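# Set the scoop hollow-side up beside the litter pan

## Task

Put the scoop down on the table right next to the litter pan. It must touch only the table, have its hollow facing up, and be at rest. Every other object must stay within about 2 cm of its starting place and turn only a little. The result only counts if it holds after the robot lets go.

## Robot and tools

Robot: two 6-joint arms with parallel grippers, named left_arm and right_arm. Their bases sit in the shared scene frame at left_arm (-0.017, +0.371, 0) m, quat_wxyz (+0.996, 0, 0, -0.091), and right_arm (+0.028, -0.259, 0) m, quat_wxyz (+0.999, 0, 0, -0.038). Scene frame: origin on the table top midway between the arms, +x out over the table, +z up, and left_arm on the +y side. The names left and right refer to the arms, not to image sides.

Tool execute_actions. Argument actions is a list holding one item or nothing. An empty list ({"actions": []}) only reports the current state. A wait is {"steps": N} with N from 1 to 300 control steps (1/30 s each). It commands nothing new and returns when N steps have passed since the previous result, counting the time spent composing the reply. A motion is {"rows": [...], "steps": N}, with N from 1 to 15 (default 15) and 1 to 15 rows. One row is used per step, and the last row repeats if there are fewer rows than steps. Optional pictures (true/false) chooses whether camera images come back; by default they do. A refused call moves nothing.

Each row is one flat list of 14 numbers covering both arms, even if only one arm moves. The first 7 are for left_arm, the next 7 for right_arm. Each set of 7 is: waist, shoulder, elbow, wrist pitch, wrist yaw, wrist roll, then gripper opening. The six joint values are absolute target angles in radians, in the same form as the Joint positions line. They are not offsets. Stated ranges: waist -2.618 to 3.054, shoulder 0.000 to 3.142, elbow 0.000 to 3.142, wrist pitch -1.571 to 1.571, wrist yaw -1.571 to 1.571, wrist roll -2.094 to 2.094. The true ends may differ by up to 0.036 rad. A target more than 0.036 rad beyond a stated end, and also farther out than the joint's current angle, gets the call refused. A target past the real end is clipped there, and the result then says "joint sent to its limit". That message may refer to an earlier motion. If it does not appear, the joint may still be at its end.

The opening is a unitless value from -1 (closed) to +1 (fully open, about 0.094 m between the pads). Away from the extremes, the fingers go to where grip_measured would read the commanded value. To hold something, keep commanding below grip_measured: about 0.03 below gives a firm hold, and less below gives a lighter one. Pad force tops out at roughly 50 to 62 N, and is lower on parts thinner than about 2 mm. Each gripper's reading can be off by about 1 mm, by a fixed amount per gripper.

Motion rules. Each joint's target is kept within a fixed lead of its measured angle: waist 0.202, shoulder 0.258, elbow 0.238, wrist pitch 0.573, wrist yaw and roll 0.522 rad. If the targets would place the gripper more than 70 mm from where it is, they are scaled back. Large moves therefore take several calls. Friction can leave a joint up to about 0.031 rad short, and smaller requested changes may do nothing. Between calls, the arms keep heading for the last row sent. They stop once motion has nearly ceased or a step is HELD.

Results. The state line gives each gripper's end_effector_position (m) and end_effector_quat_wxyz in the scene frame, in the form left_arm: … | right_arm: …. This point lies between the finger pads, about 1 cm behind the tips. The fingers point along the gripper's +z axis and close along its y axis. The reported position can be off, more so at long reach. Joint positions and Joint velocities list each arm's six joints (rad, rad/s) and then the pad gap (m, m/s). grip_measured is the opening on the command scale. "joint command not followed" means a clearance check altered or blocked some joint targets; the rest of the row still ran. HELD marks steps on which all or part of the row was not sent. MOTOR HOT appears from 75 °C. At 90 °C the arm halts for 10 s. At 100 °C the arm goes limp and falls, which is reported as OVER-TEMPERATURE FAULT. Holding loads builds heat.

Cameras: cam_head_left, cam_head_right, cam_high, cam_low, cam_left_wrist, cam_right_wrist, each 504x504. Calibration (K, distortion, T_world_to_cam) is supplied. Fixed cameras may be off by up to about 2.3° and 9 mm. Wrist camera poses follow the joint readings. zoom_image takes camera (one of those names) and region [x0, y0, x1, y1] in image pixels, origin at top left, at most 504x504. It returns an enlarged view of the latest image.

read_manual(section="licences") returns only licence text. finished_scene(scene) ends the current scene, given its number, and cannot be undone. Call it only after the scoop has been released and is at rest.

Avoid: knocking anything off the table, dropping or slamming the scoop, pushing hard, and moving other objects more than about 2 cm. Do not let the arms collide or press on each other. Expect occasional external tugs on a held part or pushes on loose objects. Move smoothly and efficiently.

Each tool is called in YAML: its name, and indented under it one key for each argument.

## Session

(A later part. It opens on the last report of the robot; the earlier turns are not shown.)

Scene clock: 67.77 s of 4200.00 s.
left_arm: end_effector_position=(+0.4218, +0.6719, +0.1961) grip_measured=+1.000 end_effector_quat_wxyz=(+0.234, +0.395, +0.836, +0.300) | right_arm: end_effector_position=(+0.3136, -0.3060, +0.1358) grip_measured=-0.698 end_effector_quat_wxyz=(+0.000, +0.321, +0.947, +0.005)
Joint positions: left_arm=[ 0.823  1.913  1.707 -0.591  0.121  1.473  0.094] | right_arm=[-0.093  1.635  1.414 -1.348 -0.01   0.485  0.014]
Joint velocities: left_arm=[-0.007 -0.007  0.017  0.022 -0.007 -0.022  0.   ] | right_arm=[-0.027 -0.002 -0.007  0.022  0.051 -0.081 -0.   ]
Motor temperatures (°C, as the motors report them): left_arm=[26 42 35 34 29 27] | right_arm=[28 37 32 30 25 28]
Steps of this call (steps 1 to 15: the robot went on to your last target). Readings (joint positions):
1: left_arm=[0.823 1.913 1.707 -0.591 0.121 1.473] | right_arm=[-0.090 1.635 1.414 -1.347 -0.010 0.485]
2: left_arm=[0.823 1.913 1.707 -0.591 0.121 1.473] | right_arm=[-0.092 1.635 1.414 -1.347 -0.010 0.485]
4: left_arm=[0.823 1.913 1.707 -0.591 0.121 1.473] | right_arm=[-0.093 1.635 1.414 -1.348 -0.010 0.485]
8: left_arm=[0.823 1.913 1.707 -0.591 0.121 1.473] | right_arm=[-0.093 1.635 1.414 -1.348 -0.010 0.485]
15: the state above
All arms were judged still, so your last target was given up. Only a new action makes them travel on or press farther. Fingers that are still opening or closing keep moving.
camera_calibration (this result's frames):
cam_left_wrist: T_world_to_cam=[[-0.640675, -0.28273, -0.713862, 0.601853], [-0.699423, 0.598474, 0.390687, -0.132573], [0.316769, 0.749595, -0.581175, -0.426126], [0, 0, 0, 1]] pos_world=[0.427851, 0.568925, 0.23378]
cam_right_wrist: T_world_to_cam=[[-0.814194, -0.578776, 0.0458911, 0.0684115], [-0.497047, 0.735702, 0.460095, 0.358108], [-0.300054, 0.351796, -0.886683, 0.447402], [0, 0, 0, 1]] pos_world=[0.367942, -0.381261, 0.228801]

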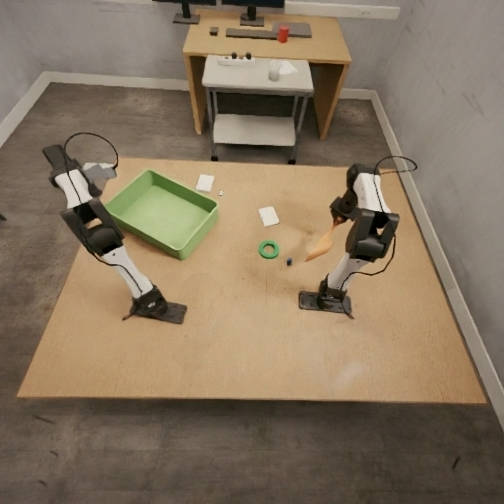

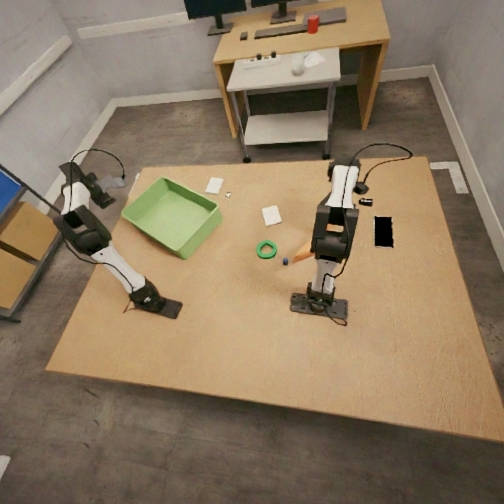

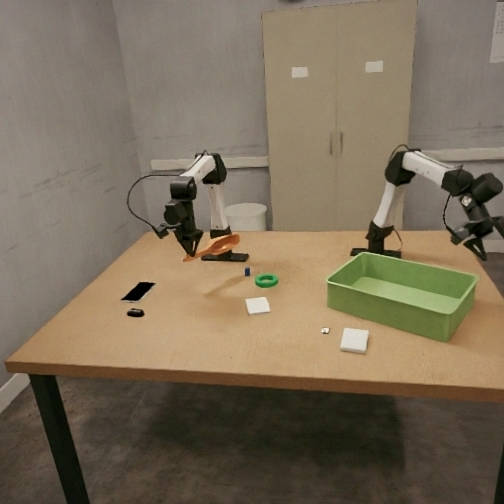

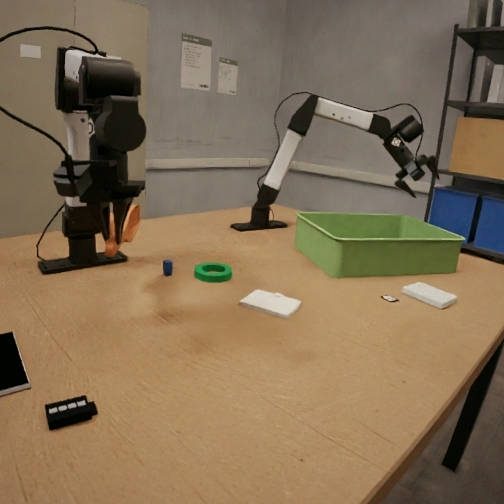

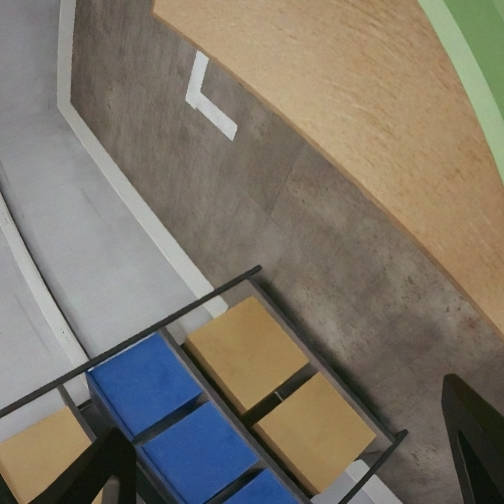

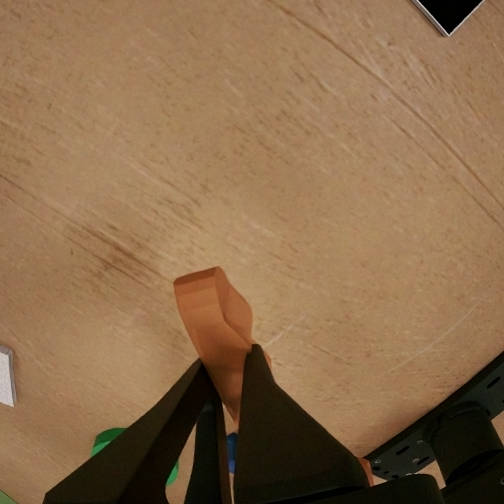

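execute_actions:
  actions:
    - {"rows":[[0.823,1.913,1.707,-0.591,0.121,1.473,1,0.5,1.6,1.4,-1.37,0,1.05,-0.85]],"steps":15}
  pictures: false

execute_actions:
  actions:
    - {"rows":[[0.823,1.913,1.707,-0.591,0.121,1.473,1,1.076,1.6,1.4,-1.37,0,1.571,-0.85]],"steps":15}
  pictures: false

execute_actions:
  actions:
    - {"rows":[[0.823,1.913,1.707,-0.591,0.121,1.473,1,1.076,1.65,1.1,-0.5,0,1.571,-0.85]],"steps":15}
  pictures: false

execute_actions:
  actions:
    - {"rows":[[0.823,1.913,1.707,-0.591,0.121,1.473,1,1.076,1.7,0.8,0.4,0,1.571,-0.85]],"steps":15}
  pictures: false

execute_actions:
  actions:
    - {"rows":[[0.823,1.913,1.707,-0.591,0.121,1.473,1,1.076,1.757,0.511,1.246,0,1.571,-0.85]],"steps":15}
  pictures: false

execute_actions:
  actions:
    - {"steps":20}

Scene clock: 84.90 s of 4200.00 s.
left_arm: end_effector_position=(+0.4218, +0.6719, +0.1961) grip_measured=+1.000 end_effector_quat_wxyz=(+0.234, +0.395, +0.836, +0.300) | right_arm: end_effector_position=(+0.2897, -0.1361, +0.1358) grip_measured=-0.698 end_effector_quat_wxyz=(-0.003, +0.289, +0.957, +0.003)
Joint positions: left_arm=[ 0.823  1.913  1.707 -0.591  0.121  1.473  0.094] | right_arm=[ 0.509  1.635  1.414 -1.349 -0.009  1.019  0.014]
Joint velocities: left_arm=[ 0.027  0.002  0.007 -0.037 -0.022 -0.007  0.   ] | right_arm=[-0.051  0.012  0.007 -0.007  0.081  0.154 -0.001]
Motor temperatures (°C, as the motors report them): left_arm=[26 43 36 34 29 27] | right_arm=[28 37 32 30 25 28]
Steps of this call (steps 1 to 90: nothing new was sent; then 13.63 s passed at rest; steps 91 to 105: all 15 steps of this action). Readings (joint positions):
91: left_arm=[0.823 1.913 1.707 -0.591 0.121 1.473] | right_arm=[-0.068 1.635 1.414 -1.348 0.007 0.568]
92: left_arm=[0.823 1.913 1.707 -0.591 0.121 1.473] | right_arm=[-0.016 1.635 1.414 -1.348 0.013 0.663]
94: left_arm=[0.823 1.913 1.707 -0.591 0.121 1.473] | right_arm=[0.127 1.635 1.414 -1.348 0.013 0.801]
98: left_arm=[0.823 1.913 1.707 -0.591 0.121 1.473] | right_arm=[0.425 1.635 1.414 -1.348 0.006 0.943]
105: the state above

Scene clock: 85.40 s of 4200.00 s.
left_arm: end_effector_position=(+0.4218, +0.6719, +0.1961) grip_measured=+1.000 end_effector_quat_wxyz=(+0.234, +0.395, +0.836, +0.300) | right_arm: end_effector_position=(+0.1807, -0.0139, +0.1358) grip_measured=-0.698 end_effector_quat_wxyz=(-0.004, +0.263, +0.965, +0.001)
Joint positions: left_arm=[ 0.823  1.913  1.707 -0.591  0.121  1.473  0.094] | right_arm=[ 1.085  1.635  1.414 -1.35  -0.007  1.541  0.014]
Joint velocities: left_arm=[-0.012 -0.002 -0.007 -0.007 -0.022  0.037  0.   ] | right_arm=[-0.061  0.007 -0.027 -0.037 -0.051  0.154 -0.   ]
Motor temperatures (°C, as the motors report them): left_arm=[26 43 36 34 29 27] | right_arm=[28 37 32 30 25 28]
Steps of this call (steps 1 to 15: all 15 steps of this action). Readings (joint positions):
1: left_arm=[0.823 1.913 1.707 -0.591 0.121 1.473] | right_arm=[0.533 1.635 1.414 -1.350 0.007 1.102]
2: left_arm=[0.823 1.913 1.707 -0.591 0.121 1.473] | right_arm=[0.584 1.635 1.414 -1.350 0.016 1.196]
4: left_arm=[0.823 1.913 1.707 -0.591 0.121 1.473] | right_arm=[0.727 1.635 1.414 -1.350 0.015 1.329]
8: left_arm=[0.823 1.913 1.707 -0.591 0.121 1.473] | right_arm=[1.021 1.635 1.414 -1.350 0.006 1.466]
15: the state above

Scene clock: 85.90 s of 4200.00 s.
left_arm: end_effector_position=(+0.4218, +0.6719, +0.1961) grip_measured=+1.000 end_effector_quat_wxyz=(+0.234, +0.395, +0.836, +0.300) | right_arm: end_effector_position=(+0.2334, +0.0683, +0.0685) grip_measured=-0.700 end_effector_quat_wxyz=(+0.058, +0.265, +0.940, +0.205)
Joint positions: left_arm=[ 0.823  1.913  1.707 -0.591  0.121  1.473  0.094] | right_arm=[ 1.083  1.671  1.091 -0.561 -0.005  1.559  0.014]
Joint velocities: left_arm=[-0.007  0.012  0.002 -0.051  0.007 -0.066  0.   ] | right_arm=[-0.007 -0.027 -0.007  0.198 -0.066  0.022  0.   ]
Motor temperatures (°C, as the motors report them): left_arm=[26 43 36 34 29 27] | right_arm=[28 37 32 30 25 28]
Steps of this call (steps 1 to 15: all 15 steps of this action). Readings (joint positions):
1: left_arm=[0.823 1.913 1.707 -0.591 0.121 1.473] | right_arm=[1.083 1.625 1.371 -1.277 -0.005 1.543]
2: left_arm=[0.823 1.913 1.707 -0.591 0.121 1.473] | right_arm=[1.083 1.614 1.303 -1.164 -0.005 1.548]
4: left_arm=[0.823 1.913 1.707 -0.591 0.121 1.473] | right_arm=[1.083 1.626 1.172 -0.955 -0.005 1.553]
8: left_arm=[0.823 1.913 1.707 -0.591 0.121 1.473] | right_arm=[1.083 1.671 1.091 -0.721 -0.005 1.557]
15: the state above

Scene clock: 86.40 s of 4200.00 s.
left_arm: end_effector_position=(+0.4218, +0.6719, +0.1961) grip_measured=+1.000 end_effector_quat_wxyz=(+0.234, +0.395, +0.836, +0.300) | right_arm: end_effector_position=(+0.2703, +0.1265, +0.0760) grip_measured=-0.716 end_effector_quat_wxyz=(+0.128, +0.244, +0.851, +0.447)
Joint positions: left_arm=[ 0.823  1.913  1.707 -0.591  0.121  1.473  0.094] | right_arm=[ 1.083  1.713  0.79   0.32  -0.005  1.567  0.013]
Joint velocities: left_arm=[-0.007 -0.012  0.002  0.037  0.051 -0.081  0.   ] | right_arm=[ 0.007 -0.012 -0.002  0.183  0.066 -0.022 -0.   ]
Motor temperatures (°C, as the motors report them): left_arm=[26 43 36 34 29 27] | right_arm=[28 37 32 30 25 28]
Steps of this call (steps 1 to 15: all 15 steps of this action). Readings (joint positions):
1: left_arm=[0.823 1.913 1.707 -0.591 0.121 1.473] | right_arm=[1.083 1.666 1.045 -0.463 -0.005 1.558]
2: left_arm=[0.823 1.913 1.707 -0.591 0.121 1.473] | right_arm=[1.083 1.663 0.977 -0.326 -0.005 1.561]
4: left_arm=[0.823 1.913 1.707 -0.591 0.121 1.473] | right_arm=[1.083 1.681 0.856 -0.121 -0.005 1.562]
8: left_arm=[0.823 1.913 1.707 -0.591 0.121 1.473] | right_arm=[1.083 1.713 0.790 0.124 -0.006 1.567]
15: the state above

Scene clock: 86.90 s of 4200.00 s.
left_arm: end_effector_position=(+0.4218, +0.6719, +0.1961) grip_measured=+1.000 end_effector_quat_wxyz=(+0.234, +0.395, +0.836, +0.300) | right_arm: end_effector_position=(+0.2655, +0.1188, +0.1304) grip_measured=-0.718 end_effector_quat_wxyz=(+0.185, +0.204, +0.715, +0.642)
Joint positions: left_arm=[ 0.823  1.913  1.707 -0.591  0.121  1.473  0.094] | right_arm=[ 1.083  1.767  0.499  1.161 -0.004  1.567  0.013]
Joint velocities: left_arm=[-0.012 -0.002  0.002  0.037  0.022 -0.051  0.   ] | right_arm=[ 0.007  0.027 -0.002  0.242  0.081  0.007  0.   ]
Motor temperatures (°C, as the motors report them): left_arm=[26 43 36 34 29 27] | right_arm=[28 37 32 30 25 28]
Steps of this call (steps 1 to 15: all 15 steps of this action). Readings (joint positions):
1: left_arm=[0.823 1.913 1.707 -0.591 0.121 1.473] | right_arm=[1.083 1.715 0.746 0.427 -0.005 1.566]
2: left_arm=[0.823 1.913 1.707 -0.591 0.121 1.473] | right_arm=[1.083 1.715 0.679 0.561 -0.004 1.566]
4: left_arm=[0.823 1.913 1.707 -0.591 0.121 1.473] | right_arm=[1.083 1.732 0.560 0.758 -0.004 1.567]
8: left_arm=[0.823 1.913 1.707 -0.591 0.121 1.473] | right_arm=[1.083 1.767 0.499 0.973 -0.004 1.567]
15: the state above

Scene clock: 87.57 s of 4200.00 s.
left_arm: end_effector_position=(+0.4218, +0.6719, +0.1961) grip_measured=+1.000 end_effector_quat_wxyz=(+0.234, +0.395, +0.836, +0.300) | right_arm: end_effector_position=(+0.2659, +0.1194, +0.1387) grip_measured=-0.718 end_effector_quat_wxyz=(+0.189, +0.201, +0.704, +0.654)
Joint positions: left_arm=[ 0.823  1.913  1.707 -0.591  0.121  1.473  0.094] | right_arm=[ 1.083  1.767  0.499  1.195 -0.004  1.567  0.013]
Joint velocities: left_arm=[-0.022  0.007 -0.007 -0.022  0.007 -0.051  0.   ] | right_arm=[-0.012 -0.017 -0.002 -0.037  0.007  0.022 -0.   ]
Motor temperatures (°C, as the motors report them): left_arm=[26 43 36 34 29 27] | right_arm=[28 37 32 30 25 28]
Steps of this call (steps 1 to 20: the robot went on to your last target). Readings (joint positions):
1: left_arm=[0.823 1.913 1.707 -0.591 0.121 1.473] | right_arm=[1.083 1.767 0.499 1.169 -0.004 1.567]
2: left_arm=[0.823 1.913 1.707 -0.591 0.121 1.473] | right_arm=[1.083 1.767 0.499 1.175 -0.004 1.567]
4: left_arm=[0.823 1.913 1.707 -0.591 0.121 1.473] | right_arm=[1.083 1.767 0.499 1.183 -0.004 1.567]
8: left_arm=[0.823 1.913 1.707 -0.591 0.121 1.473] | right_arm=[1.083 1.767 0.499 1.191 -0.004 1.567]
20: the state above
camera_calibration (this result's frames):
cam_left_wrist: T_world_to_cam=[[-0.640675, -0.28273, -0.713862, 0.601853], [-0.699423, 0.598474, 0.390687, -0.132573], [0.316769, 0.749595, -0.581175, -0.426126], [0, 0, 0, 1]] pos_world=[0.427851, 0.568925, 0.23378]
cam_right_wrist: T_world_to_cam=[[-0.312234, 0.0501889, -0.948679, 0.205065], [-0.945528, 0.0804168, 0.315451, 0.237626], [0.0921218, 0.995497, 0.0223462, -0.0212257], [0, 0, 0, 1]] pos_world=[0.290666, -0.00827095, 0.120055]

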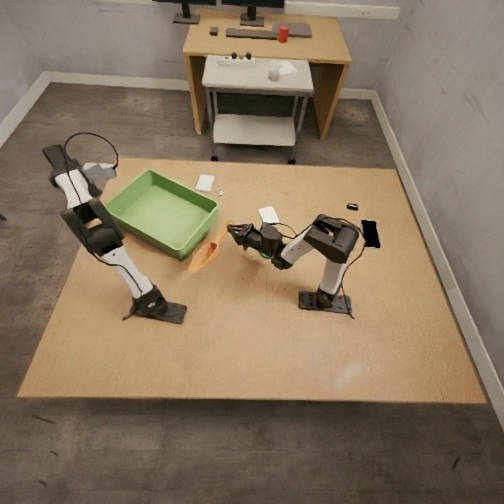

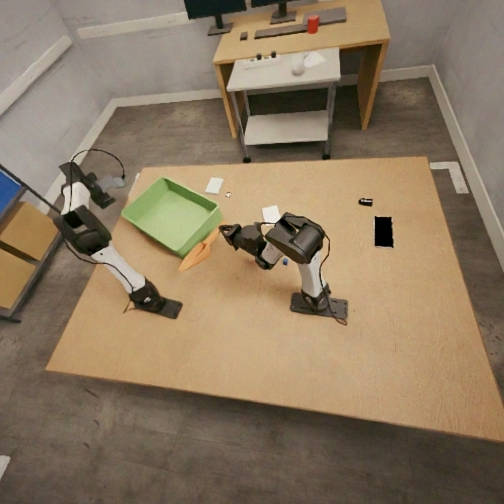

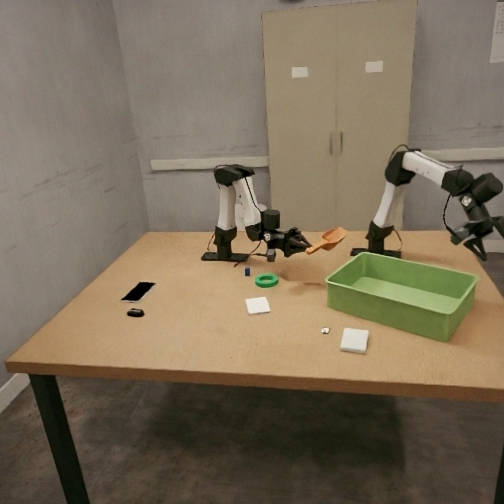

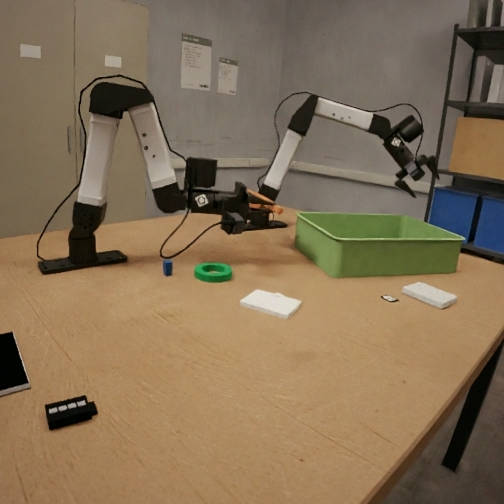

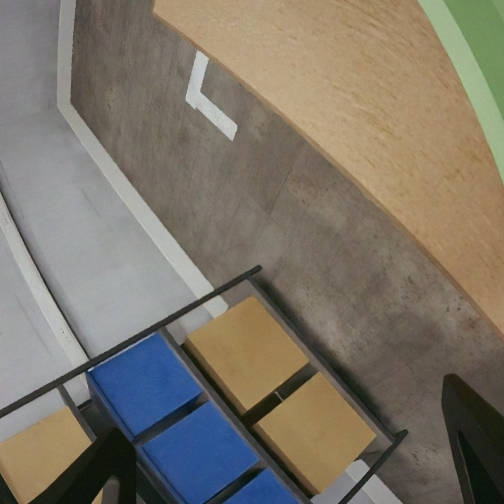

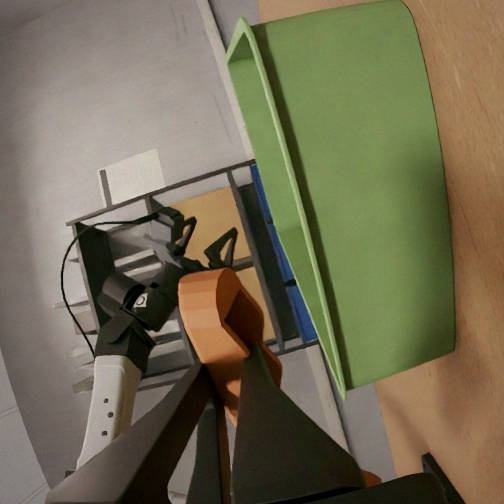

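zoom_image:
  camera: "cam_head_left"
  region: [160, 190, 300, 300]

Region (160, 190, 300, 300) of cam_head_left's 504x504 image, scaled by 3.600, with more detail than that image has; it fills the top 396 rows of this view, and the rest is white.

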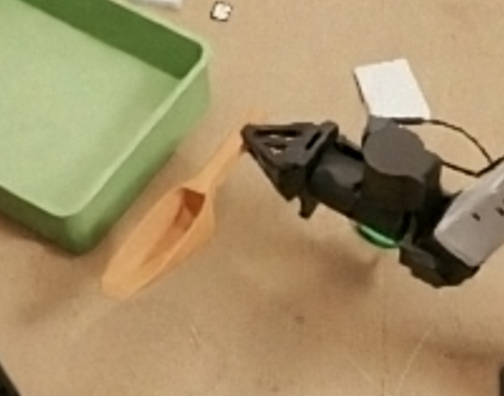

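execute_actions:
  actions:
    - {"rows":[[0.823,1.3,1.5,-1.4,0,0.5,0.2,1.076,1.757,0.511,1.246,0,1.571,-0.85]],"steps":15}
  pictures: false

execute_actions:
  actions:
    - {"rows":[[0.1,1.3,1.5,-1.4,0,-0.18,0.2,1.076,1.757,0.511,1.246,0,1.571,-0.85]],"steps":15}
  pictures: false

execute_actions:
  actions:
    - {"rows":[[-0.569,1.3,1.5,-1.4,0,-0.18,0.2,1.076,1.757,0.511,1.246,0,1.571,-0.85]],"steps":15}
  pictures: false

execute_actions:
  actions:
    - {"rows":[[-0.569,1.818,1.802,-1.555,0,-0.18,0.2,1.076,1.757,0.511,1.246,0,1.571,-0.85]],"steps":15}
  pictures: false

execute_actions:
  actions:
    - {"steps":20}

Scene clock: 97.47 s of 4200.00 s.
left_arm: end_effector_position=(+0.2215, +0.5438, +0.2836) grip_measured=+0.203 end_effector_quat_wxyz=(+0.232, +0.010, +0.959, +0.161) | right_arm: end_effector_position=(+0.2659, +0.1194, +0.1387) grip_measured=-0.718 end_effector_quat_wxyz=(+0.189, +0.201, +0.704, +0.654)
Joint positions: left_arm=[ 0.823  1.271  1.547 -1.275  0.023  0.654  0.057] | right_arm=[ 1.083  1.767  0.499  1.195 -0.004  1.567  0.013]
Joint velocities: left_arm=[-0.007 -0.491 -0.017 -0.813 -0.095 -0.945 -0.001] | right_arm=[-0.002  0.017  0.017 -0.037 -0.081  0.051  0.   ]
Motor temperatures (°C, as the motors report them): left_arm=[26 44 36 34 29 27] | right_arm=[28 36 32 34 25 28]
Steps of this call (steps 1 to 15: the robot went on to your last target; steps 16 to 90: nothing new was sent; then 6.40 s passed at rest; steps 91 to 105: all 15 steps of this action). Readings (joint positions):
91: left_arm=[0.823 1.895 1.691 -0.612 0.112 1.428] | right_arm=[1.083 1.767 0.499 1.195 -0.004 1.567]
92: left_arm=[0.823 1.862 1.658 -0.663 0.101 1.375] | right_arm=[1.083 1.767 0.499 1.195 -0.004 1.567]
94: left_arm=[0.823 1.780 1.604 -0.783 0.083 1.271] | right_arm=[1.083 1.767 0.499 1.195 -0.004 1.567]
98: left_arm=[0.823 1.596 1.560 -1.001 0.057 1.052] | right_arm=[1.083 1.767 0.499 1.195 -0.004 1.567]
105: the state above

Scene clock: 97.97 s of 4200.00 s.
left_arm: end_effector_position=(+0.2578, +0.3475, +0.2560) grip_measured=+0.203 end_effector_quat_wxyz=(+0.207, -0.027, +0.978, -0.027) | right_arm: end_effector_position=(+0.2659, +0.1194, +0.1387) grip_measured=-0.718 end_effector_quat_wxyz=(+0.189, +0.201, +0.704, +0.654)
Joint positions: left_arm=[ 0.102  1.301  1.523 -1.372  0.009 -0.136  0.057] | right_arm=[ 1.083  1.767  0.499  1.195 -0.004  1.567  0.013]
Joint velocities: left_arm=[ 0.002  0.002 -0.017 -0.066  0.037 -0.212  0.001] | right_arm=[-0.022 -0.017  0.002  0.022 -0.022  0.037 -0.001]
Motor temperatures (°C, as the motors report them): left_arm=[26 44 36 34 29 27] | right_arm=[28 36 32 34 25 28]
Steps of this call (steps 1 to 15: all 15 steps of this action). Readings (joint positions):
1: left_arm=[0.791 1.261 1.547 -1.299 0.006 0.561] | right_arm=[1.083 1.767 0.499 1.195 -0.004 1.567]
2: left_arm=[0.727 1.262 1.547 -1.316 0.001 0.459] | right_arm=[1.083 1.767 0.499 1.195 -0.004 1.567]
4: left_arm=[0.578 1.275 1.537 -1.333 0.000 0.257] | right_arm=[1.083 1.767 0.499 1.195 -0.004 1.567]
8: left_arm=[0.282 1.300 1.523 -1.352 -0.001 0.001] | right_arm=[1.083 1.767 0.499 1.195 -0.004 1.567]
15: the state above

Scene clock: 98.47 s of 4200.00 s.
left_arm: end_effector_position=(+0.1831, +0.1829, +0.2555) grip_measured=+0.203 end_effector_quat_wxyz=(+0.183, +0.279, +0.938, -0.095) | right_arm: end_effector_position=(+0.2659, +0.1194, +0.1387) grip_measured=-0.718 end_effector_quat_wxyz=(+0.189, +0.201, +0.704, +0.654)
Joint positions: left_arm=[-0.567  1.301  1.523 -1.377  0.008 -0.173  0.057] | right_arm=[ 1.083  1.767  0.499  1.195 -0.004  1.567  0.013]
Joint velocities: left_arm=[ 0.007 -0.012 -0.002  0.007 -0.022 -0.051 -0.001] | right_arm=[-0.012 -0.002 -0.017 -0.11  -0.037 -0.022 -0.   ]
Motor temperatures (°C, as the motors report them): left_arm=[26 44 36 34 29 27] | right_arm=[28 36 32 34 25 28]
Steps of this call (steps 1 to 15: all 15 steps of this action). Readings (joint positions):
1: left_arm=[0.073 1.301 1.523 -1.373 -0.006 -0.148] | right_arm=[1.083 1.767 0.499 1.195 -0.004 1.567]
2: left_arm=[0.010 1.301 1.523 -1.373 -0.010 -0.155] | right_arm=[1.083 1.767 0.499 1.195 -0.004 1.567]
4: left_arm=[-0.138 1.301 1.523 -1.373 -0.008 -0.162] | right_arm=[1.083 1.767 0.499 1.195 -0.004 1.567]
8: left_arm=[-0.437 1.301 1.523 -1.373 -0.004 -0.170] | right_arm=[1.083 1.767 0.499 1.195 -0.004 1.567]
15: the state above

Scene clock: 98.97 s of 4200.00 s.
left_arm: end_effector_position=(+0.2310, +0.1386, +0.1769) grip_measured=+0.203 end_effector_quat_wxyz=(+0.009, +0.283, +0.959, -0.008) | right_arm: end_effector_position=(+0.2657, +0.1192, +0.1360) grip_measured=-0.722 end_effector_quat_wxyz=(+0.189, +0.201, +0.707, +0.651)
Joint positions: left_arm=[-0.567  1.83   1.805 -1.522  0.007 -0.175  0.057] | right_arm=[ 1.083  1.769  0.498  1.19  -0.004  1.565  0.013]
Joint velocities: left_arm=[-0.017 -0.237  0.017 -0.022  0.037 -0.022  0.   ] | right_arm=[-0.002 -0.002  0.002  0.066  0.007 -0.037  0.001]
Motor temperatures (°C, as the motors report them): left_arm=[26 44 36 34 29 27] | right_arm=[28 36 32 34 25 28]
Steps of this call (steps 1 to 15: all 15 steps of this action). Readings (joint positions):
1: left_arm=[-0.567 1.341 1.577 -1.434 0.008 -0.173] | right_arm=[1.083 1.767 0.499 1.195 -0.004 1.567]
2: left_arm=[-0.567 1.409 1.667 -1.480 0.008 -0.173] | right_arm=[1.083 1.767 0.499 1.195 -0.004 1.567]
4: left_arm=[-0.567 1.552 1.785 -1.482 0.008 -0.174] | right_arm=[1.083 1.767 0.499 1.195 -0.004 1.567]
8: left_arm=[-0.567 1.798 1.806 -1.490 0.008 -0.174] | right_arm=[1.083 1.767 0.499 1.195 -0.004 1.567]
15: the state above

Scene clock: 99.63 s of 4200.00 s.
left_arm: end_effector_position=(+0.2277, +0.1417, +0.1812) grip_measured=+0.203 end_effector_quat_wxyz=(+0.009, +0.283, +0.959, -0.008) | right_arm: end_effector_position=(+0.2658, +0.1193, +0.1371) grip_measured=-0.722 end_effector_quat_wxyz=(+0.189, +0.200, +0.706, +0.653)
Joint positions: left_arm=[-0.567  1.816  1.805 -1.537  0.007 -0.175  0.057] | right_arm=[ 1.083  1.769  0.498  1.195 -0.004  1.565  0.013]
Joint velocities: left_arm=[-0.022 -0.012 -0.002  0.007 -0.007  0.022 -0.001] | right_arm=[-0.012 -0.017  0.002  0.022 -0.037 -0.051  0.002]
Motor temperatures (°C, as the motors report them): left_arm=[26 43 36 34 29 27] | right_arm=[28 36 32 35 25 28]
Steps of this call (steps 1 to 20: the robot went on to your last target). Readings (joint positions):
1: left_arm=[-0.567 1.823 1.805 -1.526 0.007 -0.175] | right_arm=[1.083 1.769 0.498 1.191 -0.004 1.565]
2: left_arm=[-0.567 1.818 1.805 -1.529 0.007 -0.175] | right_arm=[1.083 1.769 0.498 1.192 -0.004 1.565]
4: left_arm=[-0.567 1.816 1.805 -1.534 0.007 -0.175] | right_arm=[1.083 1.769 0.498 1.193 -0.004 1.565]
8: left_arm=[-0.567 1.816 1.805 -1.536 0.007 -0.175] | right_arm=[1.083 1.769 0.498 1.194 -0.004 1.565]
20: the state above
camera_calibration (this result's frames):
cam_left_wrist: T_world_to_cam=[[-0.739063, -0.673574, -0.0091968, 0.267038], [-0.583949, 0.633798, 0.507251, 0.00235757], [-0.335842, 0.380261, -0.861749, 0.27581], [0, 0, 0, 1]] pos_world=[0.291363, 0.0734959, 0.238939]
cam_right_wrist: T_world_to_cam=[[-0.312642, 0.0461274, -0.94875, 0.204153], [-0.945406, 0.0816182, 0.315509, 0.237849], [0.0919889, 0.995596, 0.0180918, -0.0204027], [0, 0, 0, 1]] pos_world=[0.290568, -0.00851702, 0.119016]

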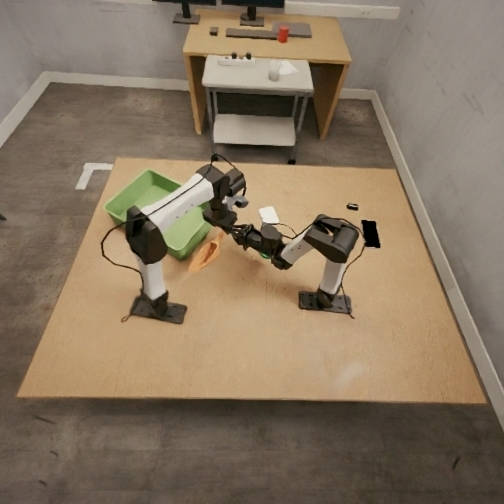

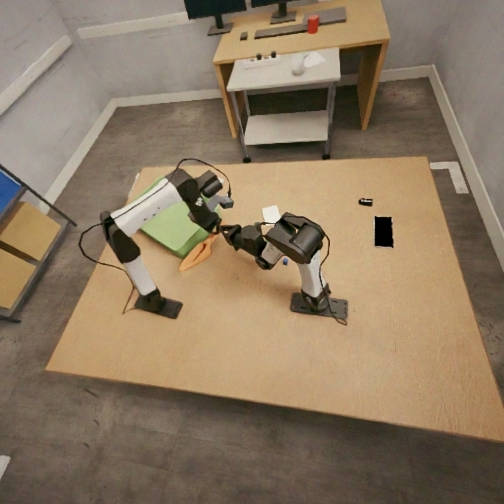

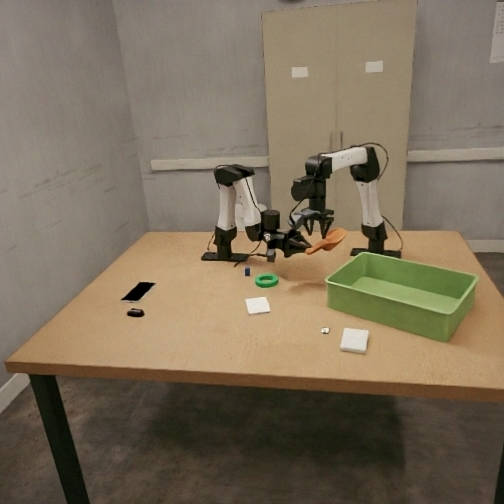

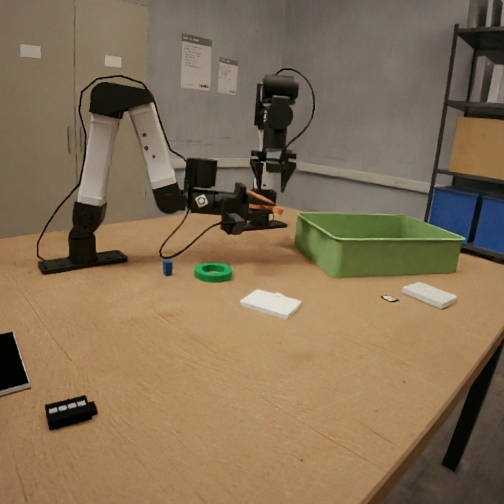

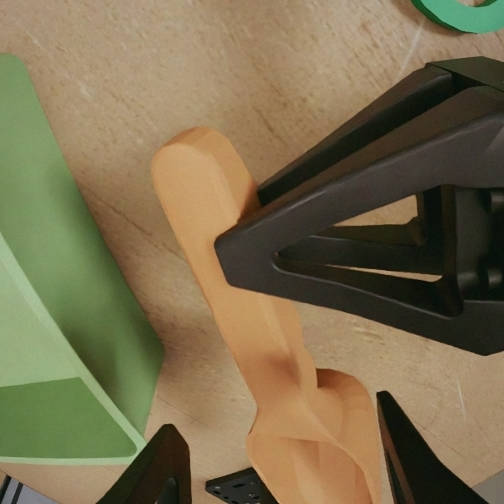

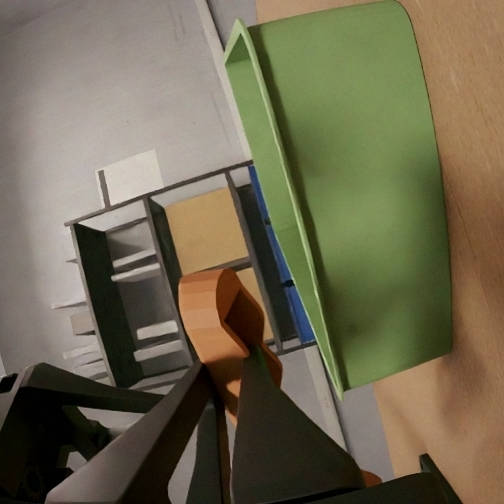

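execute_actions:
  actions:
    - {"rows":[[-0.569,1.797,1.63,-1.40,0,-0.18,0.2,1.076,1.757,0.511,1.246,0,1.571,-0.85]],"steps":15}
  pictures: false

execute_actions:
  actions:
    - {"rows":[[-0.569,1.797,1.63,-1.40,0,-0.18,-0.85,1.076,1.757,0.511,1.246,0,1.571,-0.85]],"steps":15}

Scene clock: 102.07 s of 4200.00 s.
left_arm: end_effector_position=(+0.2248, +0.1444, +0.1492) grip_measured=+0.203 end_effector_quat_wxyz=(+0.002, +0.283, +0.959, -0.005) | right_arm: end_effector_position=(+0.2658, +0.1193, +0.1371) grip_measured=-0.722 end_effector_quat_wxyz=(+0.189, +0.200, +0.706, +0.653)
Joint positions: left_arm=[-0.567  1.795  1.651 -1.42   0.007 -0.175  0.057] | right_arm=[ 1.083  1.769  0.498  1.195 -0.004  1.565  0.013]
Joint velocities: left_arm=[ 0.007  0.002  0.002 -0.007  0.007  0.022 -0.001] | right_arm=[-0.002 -0.007 -0.002  0.007  0.022  0.051  0.   ]
Motor temperatures (°C, as the motors report them): left_arm=[26 43 36 34 29 27] | right_arm=[28 36 32 35 25 28]
Steps of this call (steps 1 to 15: the robot went on to your last target; steps 16 to 58: nothing new was sent; steps 59 to 73: all 15 steps of this action). Readings (joint positions):
59: left_arm=[-0.567 1.805 1.775 -1.507 0.007 -0.175] | right_arm=[1.083 1.769 0.498 1.195 -0.004 1.565]
60: left_arm=[-0.567 1.793 1.732 -1.482 0.007 -0.175] | right_arm=[1.083 1.769 0.498 1.195 -0.004 1.565]
62: left_arm=[-0.567 1.790 1.676 -1.466 0.007 -0.175] | right_arm=[1.083 1.769 0.498 1.195 -0.004 1.565]
66: left_arm=[-0.567 1.795 1.651 -1.441 0.007 -0.175] | right_arm=[1.083 1.769 0.498 1.195 -0.004 1.565]
73: the state above

Scene clock: 102.57 s of 4200.00 s.
left_arm: end_effector_position=(+0.2259, +0.1436, +0.1492) grip_measured=-0.847 end_effector_quat_wxyz=(+0.004, +0.283, +0.959, -0.005) | right_arm: end_effector_position=(+0.2659, +0.1191, +0.1367) grip_measured=-0.840 end_effector_quat_wxyz=(+0.189, +0.201, +0.706, +0.652)
Joint positions: left_arm=[-0.567  1.795  1.651 -1.414  0.005 -0.176  0.007] | right_arm=[ 1.083  1.769  0.498  1.193 -0.003  1.565  0.008]
Joint velocities: left_arm=[-0.007 -0.002 -0.032 -0.037 -0.037 -0.007  0.   ] | right_arm=[-0.002 -0.012 -0.012 -0.007 -0.007  0.007 -0.001]
Motor temperatures (°C, as the motors report them): left_arm=[26 43 36 33 29 27] | right_arm=[28 36 33 35 25 28]
Steps of this call (steps 1 to 15: all 15 steps of this action). Readings (joint positions):
1: left_arm=[-0.567 1.795 1.651 -1.418 0.007 -0.175] | right_arm=[1.083 1.769 0.498 1.195 -0.004 1.565]
2: left_arm=[-0.567 1.795 1.651 -1.418 0.007 -0.175] | right_arm=[1.083 1.769 0.498 1.195 -0.004 1.565]
4: left_arm=[-0.567 1.795 1.651 -1.416 0.007 -0.176] | right_arm=[1.083 1.769 0.498 1.194 -0.003 1.566]
8: left_arm=[-0.567 1.795 1.651 -1.415 0.005 -0.176] | right_arm=[1.083 1.769 0.498 1.193 -0.003 1.565]
15: the state above
camera_calibration (this result's frames):
cam_left_wrist: T_world_to_cam=[[-0.738338, -0.674359, -0.00982252, 0.266711], [-0.581207, 0.628825, 0.516505, 0.0150773], [-0.342133, 0.387064, -0.856228, 0.246581], [0, 0, 0, 1]] pos_world=[0.29005, 0.0749354, 0.205962]
cam_right_wrist: T_world_to_cam=[[-0.313181, 0.0447088, -0.94864, 0.204059], [-0.945118, 0.0832568, 0.315942, 0.237816], [0.0931061, 0.995525, 0.0161807, -0.0203008], [0, 0, 0, 1]] pos_world=[0.290562, -0.00871309, 0.118771]

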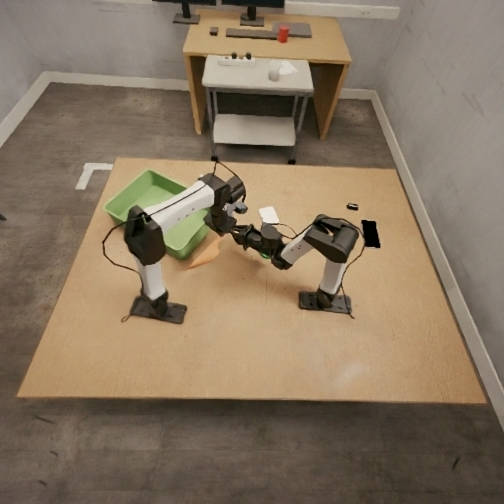

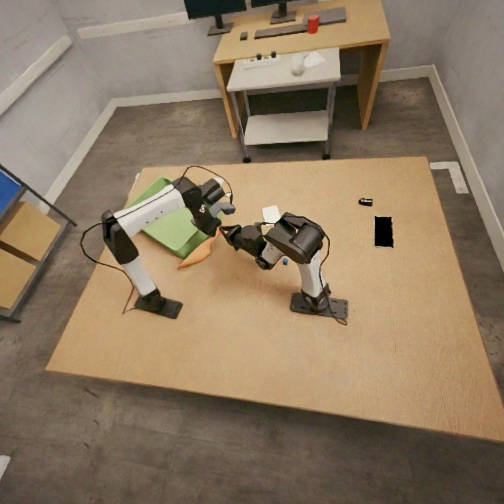

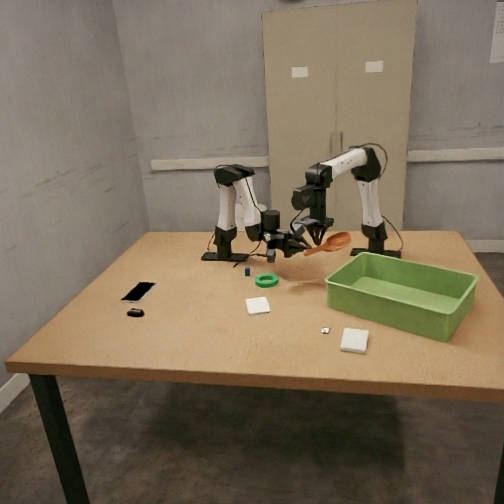

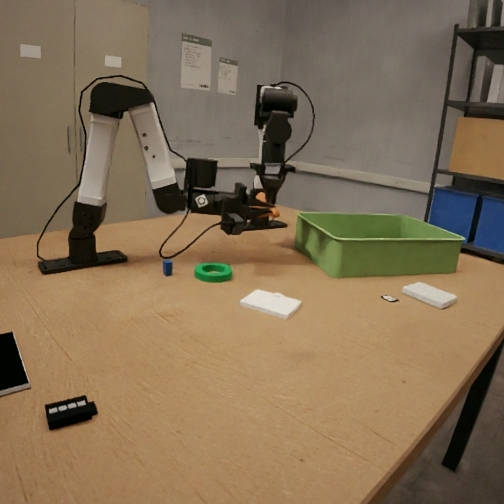

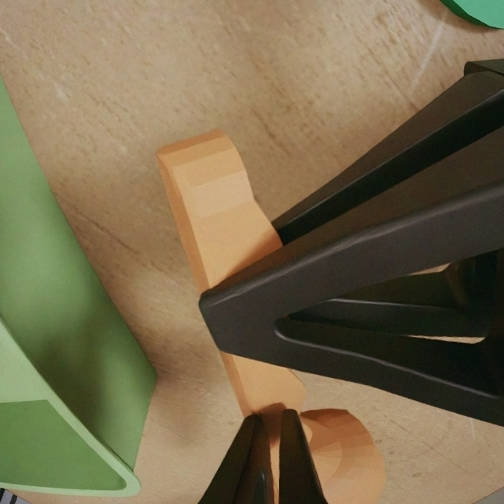

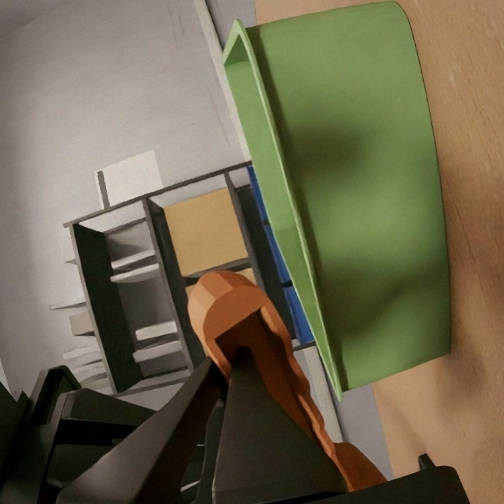

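execute_actions:
  actions:
    - {"rows":[[-0.569,1.797,1.63,-1.40,0,-0.18,-0.95,1.076,1.757,0.511,1.246,0,1.571,-0.85]],"steps":10}

Scene clock: 104.70 s of 4200.00 s.
left_arm: end_effector_position=(+0.2259, +0.1436, +0.1492) grip_measured=-0.947 end_effector_quat_wxyz=(+0.004, +0.283, +0.959, -0.005) | right_arm: end_effector_position=(+0.2659, +0.1191, +0.1367) grip_measured=-0.840 end_effector_quat_wxyz=(+0.189, +0.201, +0.706, +0.652)
Joint positions: left_arm=[-0.567  1.795  1.651 -1.414  0.005 -0.176  0.002] | right_arm=[ 1.083  1.769  0.498  1.193 -0.003  1.565  0.008]
Joint velocities: left_arm=[-0.002  0.002  0.017 -0.007  0.066 -0.007  0.   ] | right_arm=[ 0.007  0.002  0.012  0.066 -0.037 -0.007  0.001]
Motor temperatures (°C, as the motors report them): left_arm=[26 43 36 33 29 27] | right_arm=[28 36 33 36 25 28]
Steps of this call (steps 1 to 15: the robot went on to your last target; steps 16 to 54: nothing new was sent; steps 55 to 64: all 10 steps of this action). Readings (joint positions):
55: left_arm=[-0.567 1.795 1.651 -1.414 0.005 -0.176] | right_arm=[1.083 1.769 0.498 1.193 -0.003 1.565]
56: left_arm=[-0.567 1.795 1.651 -1.414 0.005 -0.176] | right_arm=[1.083 1.769 0.498 1.193 -0.003 1.565]
58: left_arm=[-0.567 1.795 1.651 -1.414 0.005 -0.176] | right_arm=[1.083 1.769 0.498 1.193 -0.003 1.565]
62: left_arm=[-0.567 1.795 1.651 -1.414 0.005 -0.176] | right_arm=[1.083 1.769 0.498 1.193 -0.003 1.565]
64: the state above
camera_calibration (this result's frames):
cam_left_wrist: T_world_to_cam=[[-0.738332, -0.67436, -0.0102027, 0.266832], [-0.581344, 0.628678, 0.51653, 0.0151218], [-0.341913, 0.387302, -0.856209, 0.246491], [0, 0, 0, 1]] pos_world=[0.29008, 0.0749678, 0.205959]
cam_right_wrist: T_world_to_cam=[[-0.313181, 0.0447088, -0.94864, 0.204059], [-0.945118, 0.0832568, 0.315942, 0.237816], [0.0931061, 0.995525, 0.0161807, -0.0203008], [0, 0, 0, 1]] pos_world=[0.290562, -0.00871309, 0.118771]

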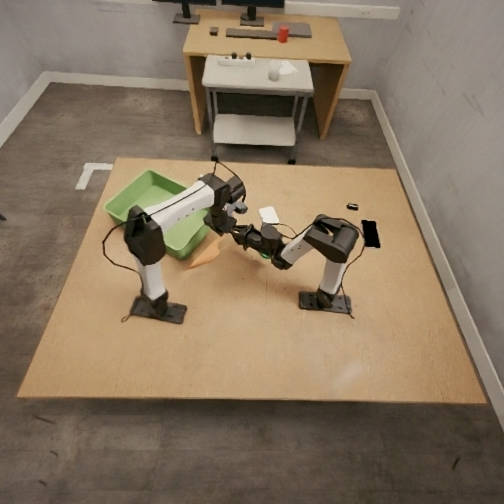

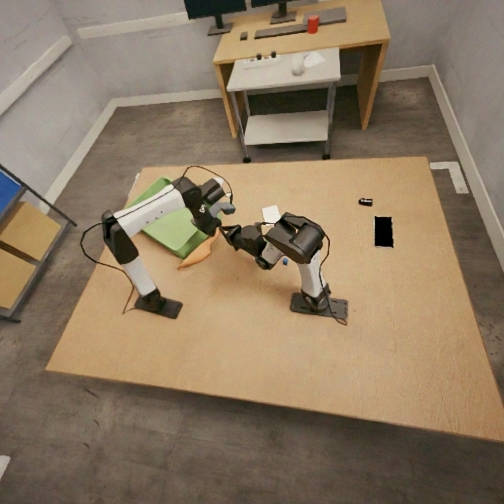

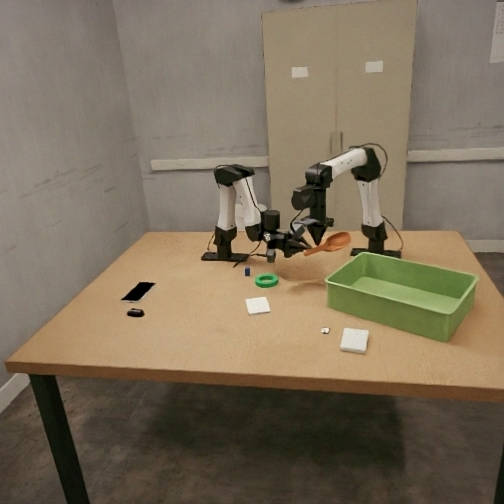

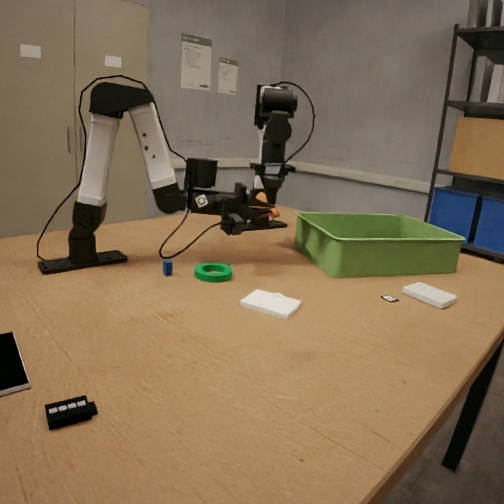

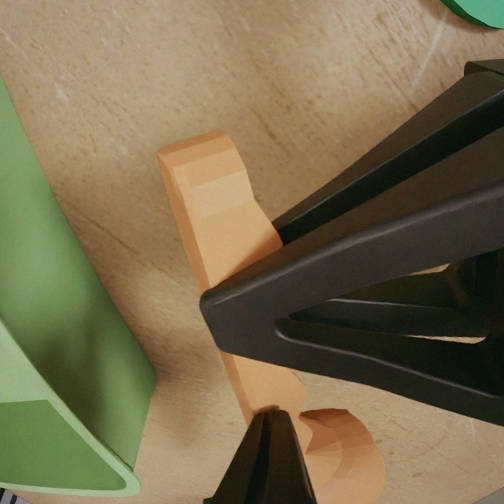

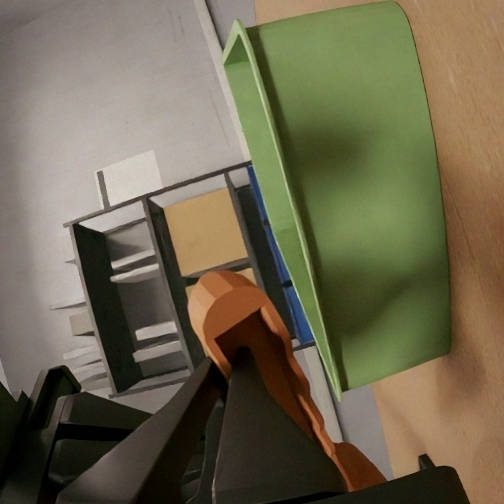

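execute_actions:
  actions:
    - {"rows":[[-0.569,1.818,1.802,-1.555,0,-0.18,1,1.076,1.757,0.511,1.246,0,1.571,-1]],"steps":15}
  pictures: false

execute_actions:
  actions:
    - {"rows":[[-0.2,1.3,1.5,-1.4,0,-0.18,1,1.076,1.757,0.511,1.246,0,1.571,-1]],"steps":15}
  pictures: false

execute_actions:
  actions:
    - {"steps":15}

Scene clock: 107.73 s of 4200.00 s.
left_arm: end_effector_position=(+0.2261, +0.1435, +0.1793) grip_measured=+1.000 end_effector_quat_wxyz=(+0.007, +0.283, +0.959, -0.006) | right_arm: end_effector_position=(+0.2660, +0.1192, +0.1373) grip_measured=-0.872 end_effector_quat_wxyz=(+0.190, +0.201, +0.705, +0.653)
Joint positions: left_arm=[-0.567  1.809  1.789 -1.532  0.005 -0.176  0.094] | right_arm=[ 1.083  1.769  0.498  1.196 -0.003  1.565  0.006]
Joint velocities: left_arm=[-0.012 -0.002 -0.007 -0.007 -0.022  0.022  0.   ] | right_arm=[ 0.007 -0.002 -0.002 -0.022  0.022 -0.051 -0.001]
Motor temperatures (°C, as the motors report them): left_arm=[26 42 35 33 29 27] | right_arm=[28 36 33 36 25 28]
Steps of this call (steps 1 to 15: the robot went on to your last target; steps 16 to 76: nothing new was sent; steps 77 to 91: all 15 steps of this action). Readings (joint positions):
77: left_arm=[-0.567 1.803 1.677 -1.442 0.005 -0.176] | right_arm=[1.083 1.769 0.498 1.193 -0.003 1.565]
78: left_arm=[-0.567 1.813 1.715 -1.467 0.005 -0.176] | right_arm=[1.083 1.769 0.498 1.194 -0.003 1.565]
80: left_arm=[-0.567 1.815 1.766 -1.484 0.005 -0.176] | right_arm=[1.083 1.769 0.498 1.196 -0.003 1.565]
84: left_arm=[-0.567 1.809 1.789 -1.510 0.005 -0.176] | right_arm=[1.083 1.769 0.498 1.196 -0.003 1.565]
91: the state above

Scene clock: 108.23 s of 4200.00 s.
left_arm: end_effector_position=(+0.2283, +0.2755, +0.2583) grip_measured=+1.000 end_effector_quat_wxyz=(+0.192, +0.095, +0.975, -0.052) | right_arm: end_effector_position=(+0.2660, +0.1192, +0.1373) grip_measured=-0.872 end_effector_quat_wxyz=(+0.190, +0.201, +0.705, +0.653)
Joint positions: left_arm=[-0.193  1.281  1.528 -1.417 -0.006 -0.179  0.094] | right_arm=[ 1.083  1.769  0.498  1.196 -0.003  1.565  0.006]
Joint velocities: left_arm=[ 0.007  0.188  0.002  0.125  0.007 -0.037  0.   ] | right_arm=[-0.017 -0.012  0.007  0.051 -0.007  0.051  0.   ]
Motor temperatures (°C, as the motors report them): left_arm=[26 42 35 33 29 27] | right_arm=[28 36 33 36 25 28]
Steps of this call (steps 1 to 15: all 15 steps of this action). Readings (joint positions):
1: left_arm=[-0.550 1.773 1.740 -1.488 0.013 -0.175] | right_arm=[1.083 1.769 0.498 1.196 -0.003 1.565]
2: left_arm=[-0.513 1.716 1.663 -1.455 0.017 -0.175] | right_arm=[1.083 1.769 0.498 1.196 -0.003 1.565]
4: left_arm=[-0.394 1.587 1.563 -1.449 0.015 -0.175] | right_arm=[1.083 1.769 0.498 1.196 -0.003 1.565]
8: left_arm=[-0.198 1.331 1.528 -1.424 -0.006 -0.179] | right_arm=[1.083 1.769 0.498 1.196 -0.003 1.565]
15: the state above

Scene clock: 108.73 s of 4200.00 s.
left_arm: end_effector_position=(+0.2309, +0.2744, +0.2563) grip_measured=+1.000 end_effector_quat_wxyz=(+0.190, +0.096, +0.976, -0.051) | right_arm: end_effector_position=(+0.2660, +0.1192, +0.1373) grip_measured=-0.872 end_effector_quat_wxyz=(+0.190, +0.201, +0.705, +0.653)
Joint positions: left_arm=[-0.193  1.291  1.528 -1.412 -0.006 -0.179  0.094] | right_arm=[ 1.083  1.769  0.498  1.196 -0.003  1.565  0.006]
Joint velocities: left_arm=[-0.012  0.017 -0.002  0.066 -0.022 -0.037  0.   ] | right_arm=[ 0.002 -0.002 -0.012  0.037 -0.037  0.022 -0.   ]
Motor temperatures (°C, as the motors report them): left_arm=[26 42 35 33 29 27] | right_arm=[28 36 33 36 25 28]
Steps of this call (steps 1 to 15: the robot went on to your last target). Readings (joint positions):
1: left_arm=[-0.193 1.287 1.528 -1.415 -0.006 -0.179] | right_arm=[1.083 1.769 0.498 1.196 -0.003 1.565]
2: left_arm=[-0.193 1.290 1.528 -1.414 -0.006 -0.179] | right_arm=[1.083 1.769 0.498 1.196 -0.003 1.565]
4: left_arm=[-0.193 1.291 1.528 -1.412 -0.006 -0.179] | right_arm=[1.083 1.769 0.498 1.196 -0.003 1.565]
8: left_arm=[-0.193 1.291 1.528 -1.412 -0.006 -0.179] | right_arm=[1.083 1.769 0.498 1.196 -0.003 1.565]
15: the state above
camera_calibration (this result's frames):
cam_left_wrist: T_world_to_cam=[[-0.425164, -0.90381, -0.0486081, 0.360325], [-0.896584, 0.413192, 0.159404, 0.103922], [-0.123987, 0.111354, -0.986016, 0.347962], [0, 0, 0, 1]] pos_world=[0.289514, 0.243979, 0.344045]
cam_right_wrist: T_world_to_cam=[[-0.311828, 0.0468512, -0.948983, 0.204119], [-0.945568, 0.0825447, 0.314782, 0.237995], [0.0930814, 0.995485, 0.0185612, -0.0206721], [0, 0, 0, 1]] pos_world=[0.290614, -0.00862967, 0.119172]

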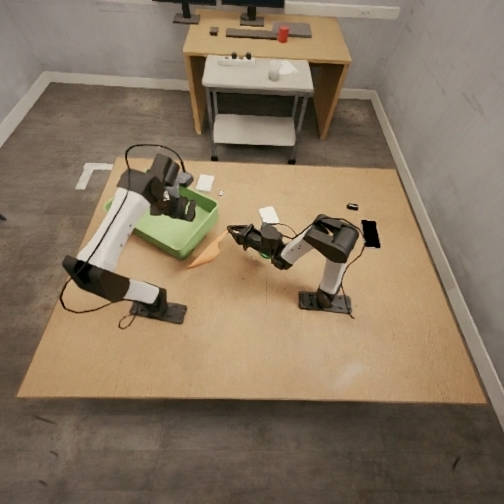

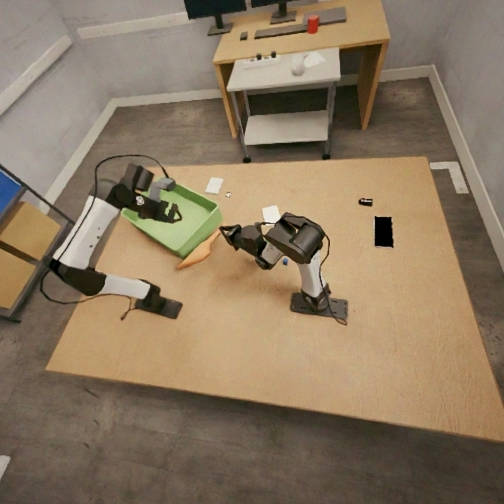

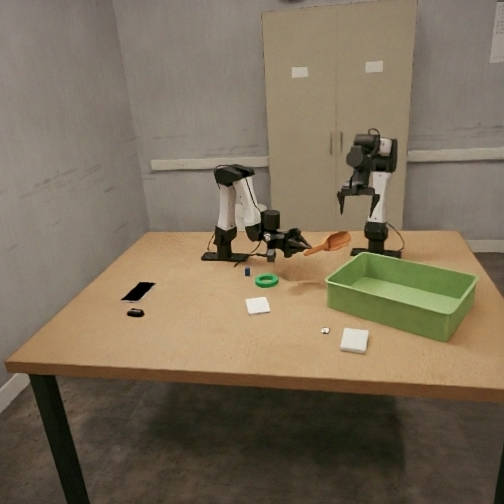

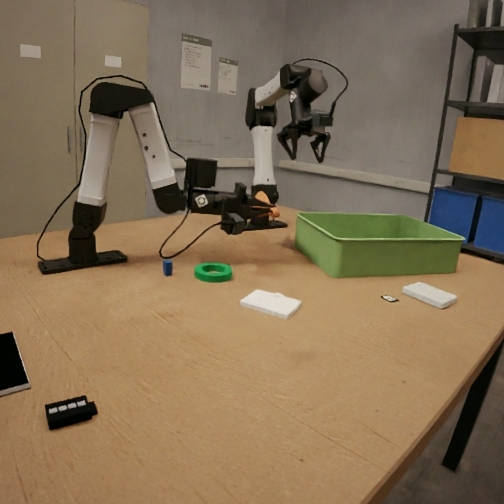

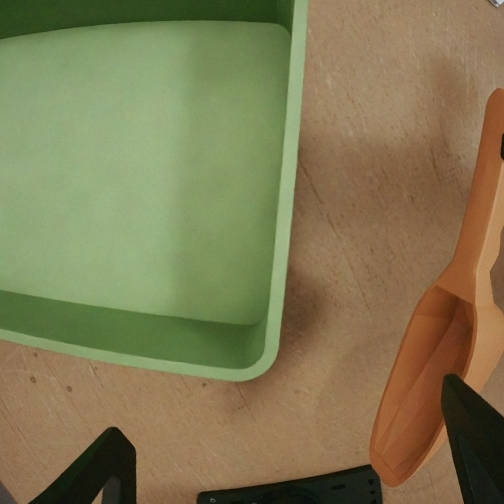

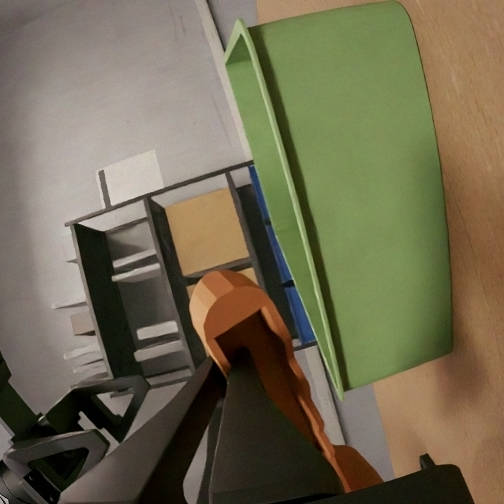

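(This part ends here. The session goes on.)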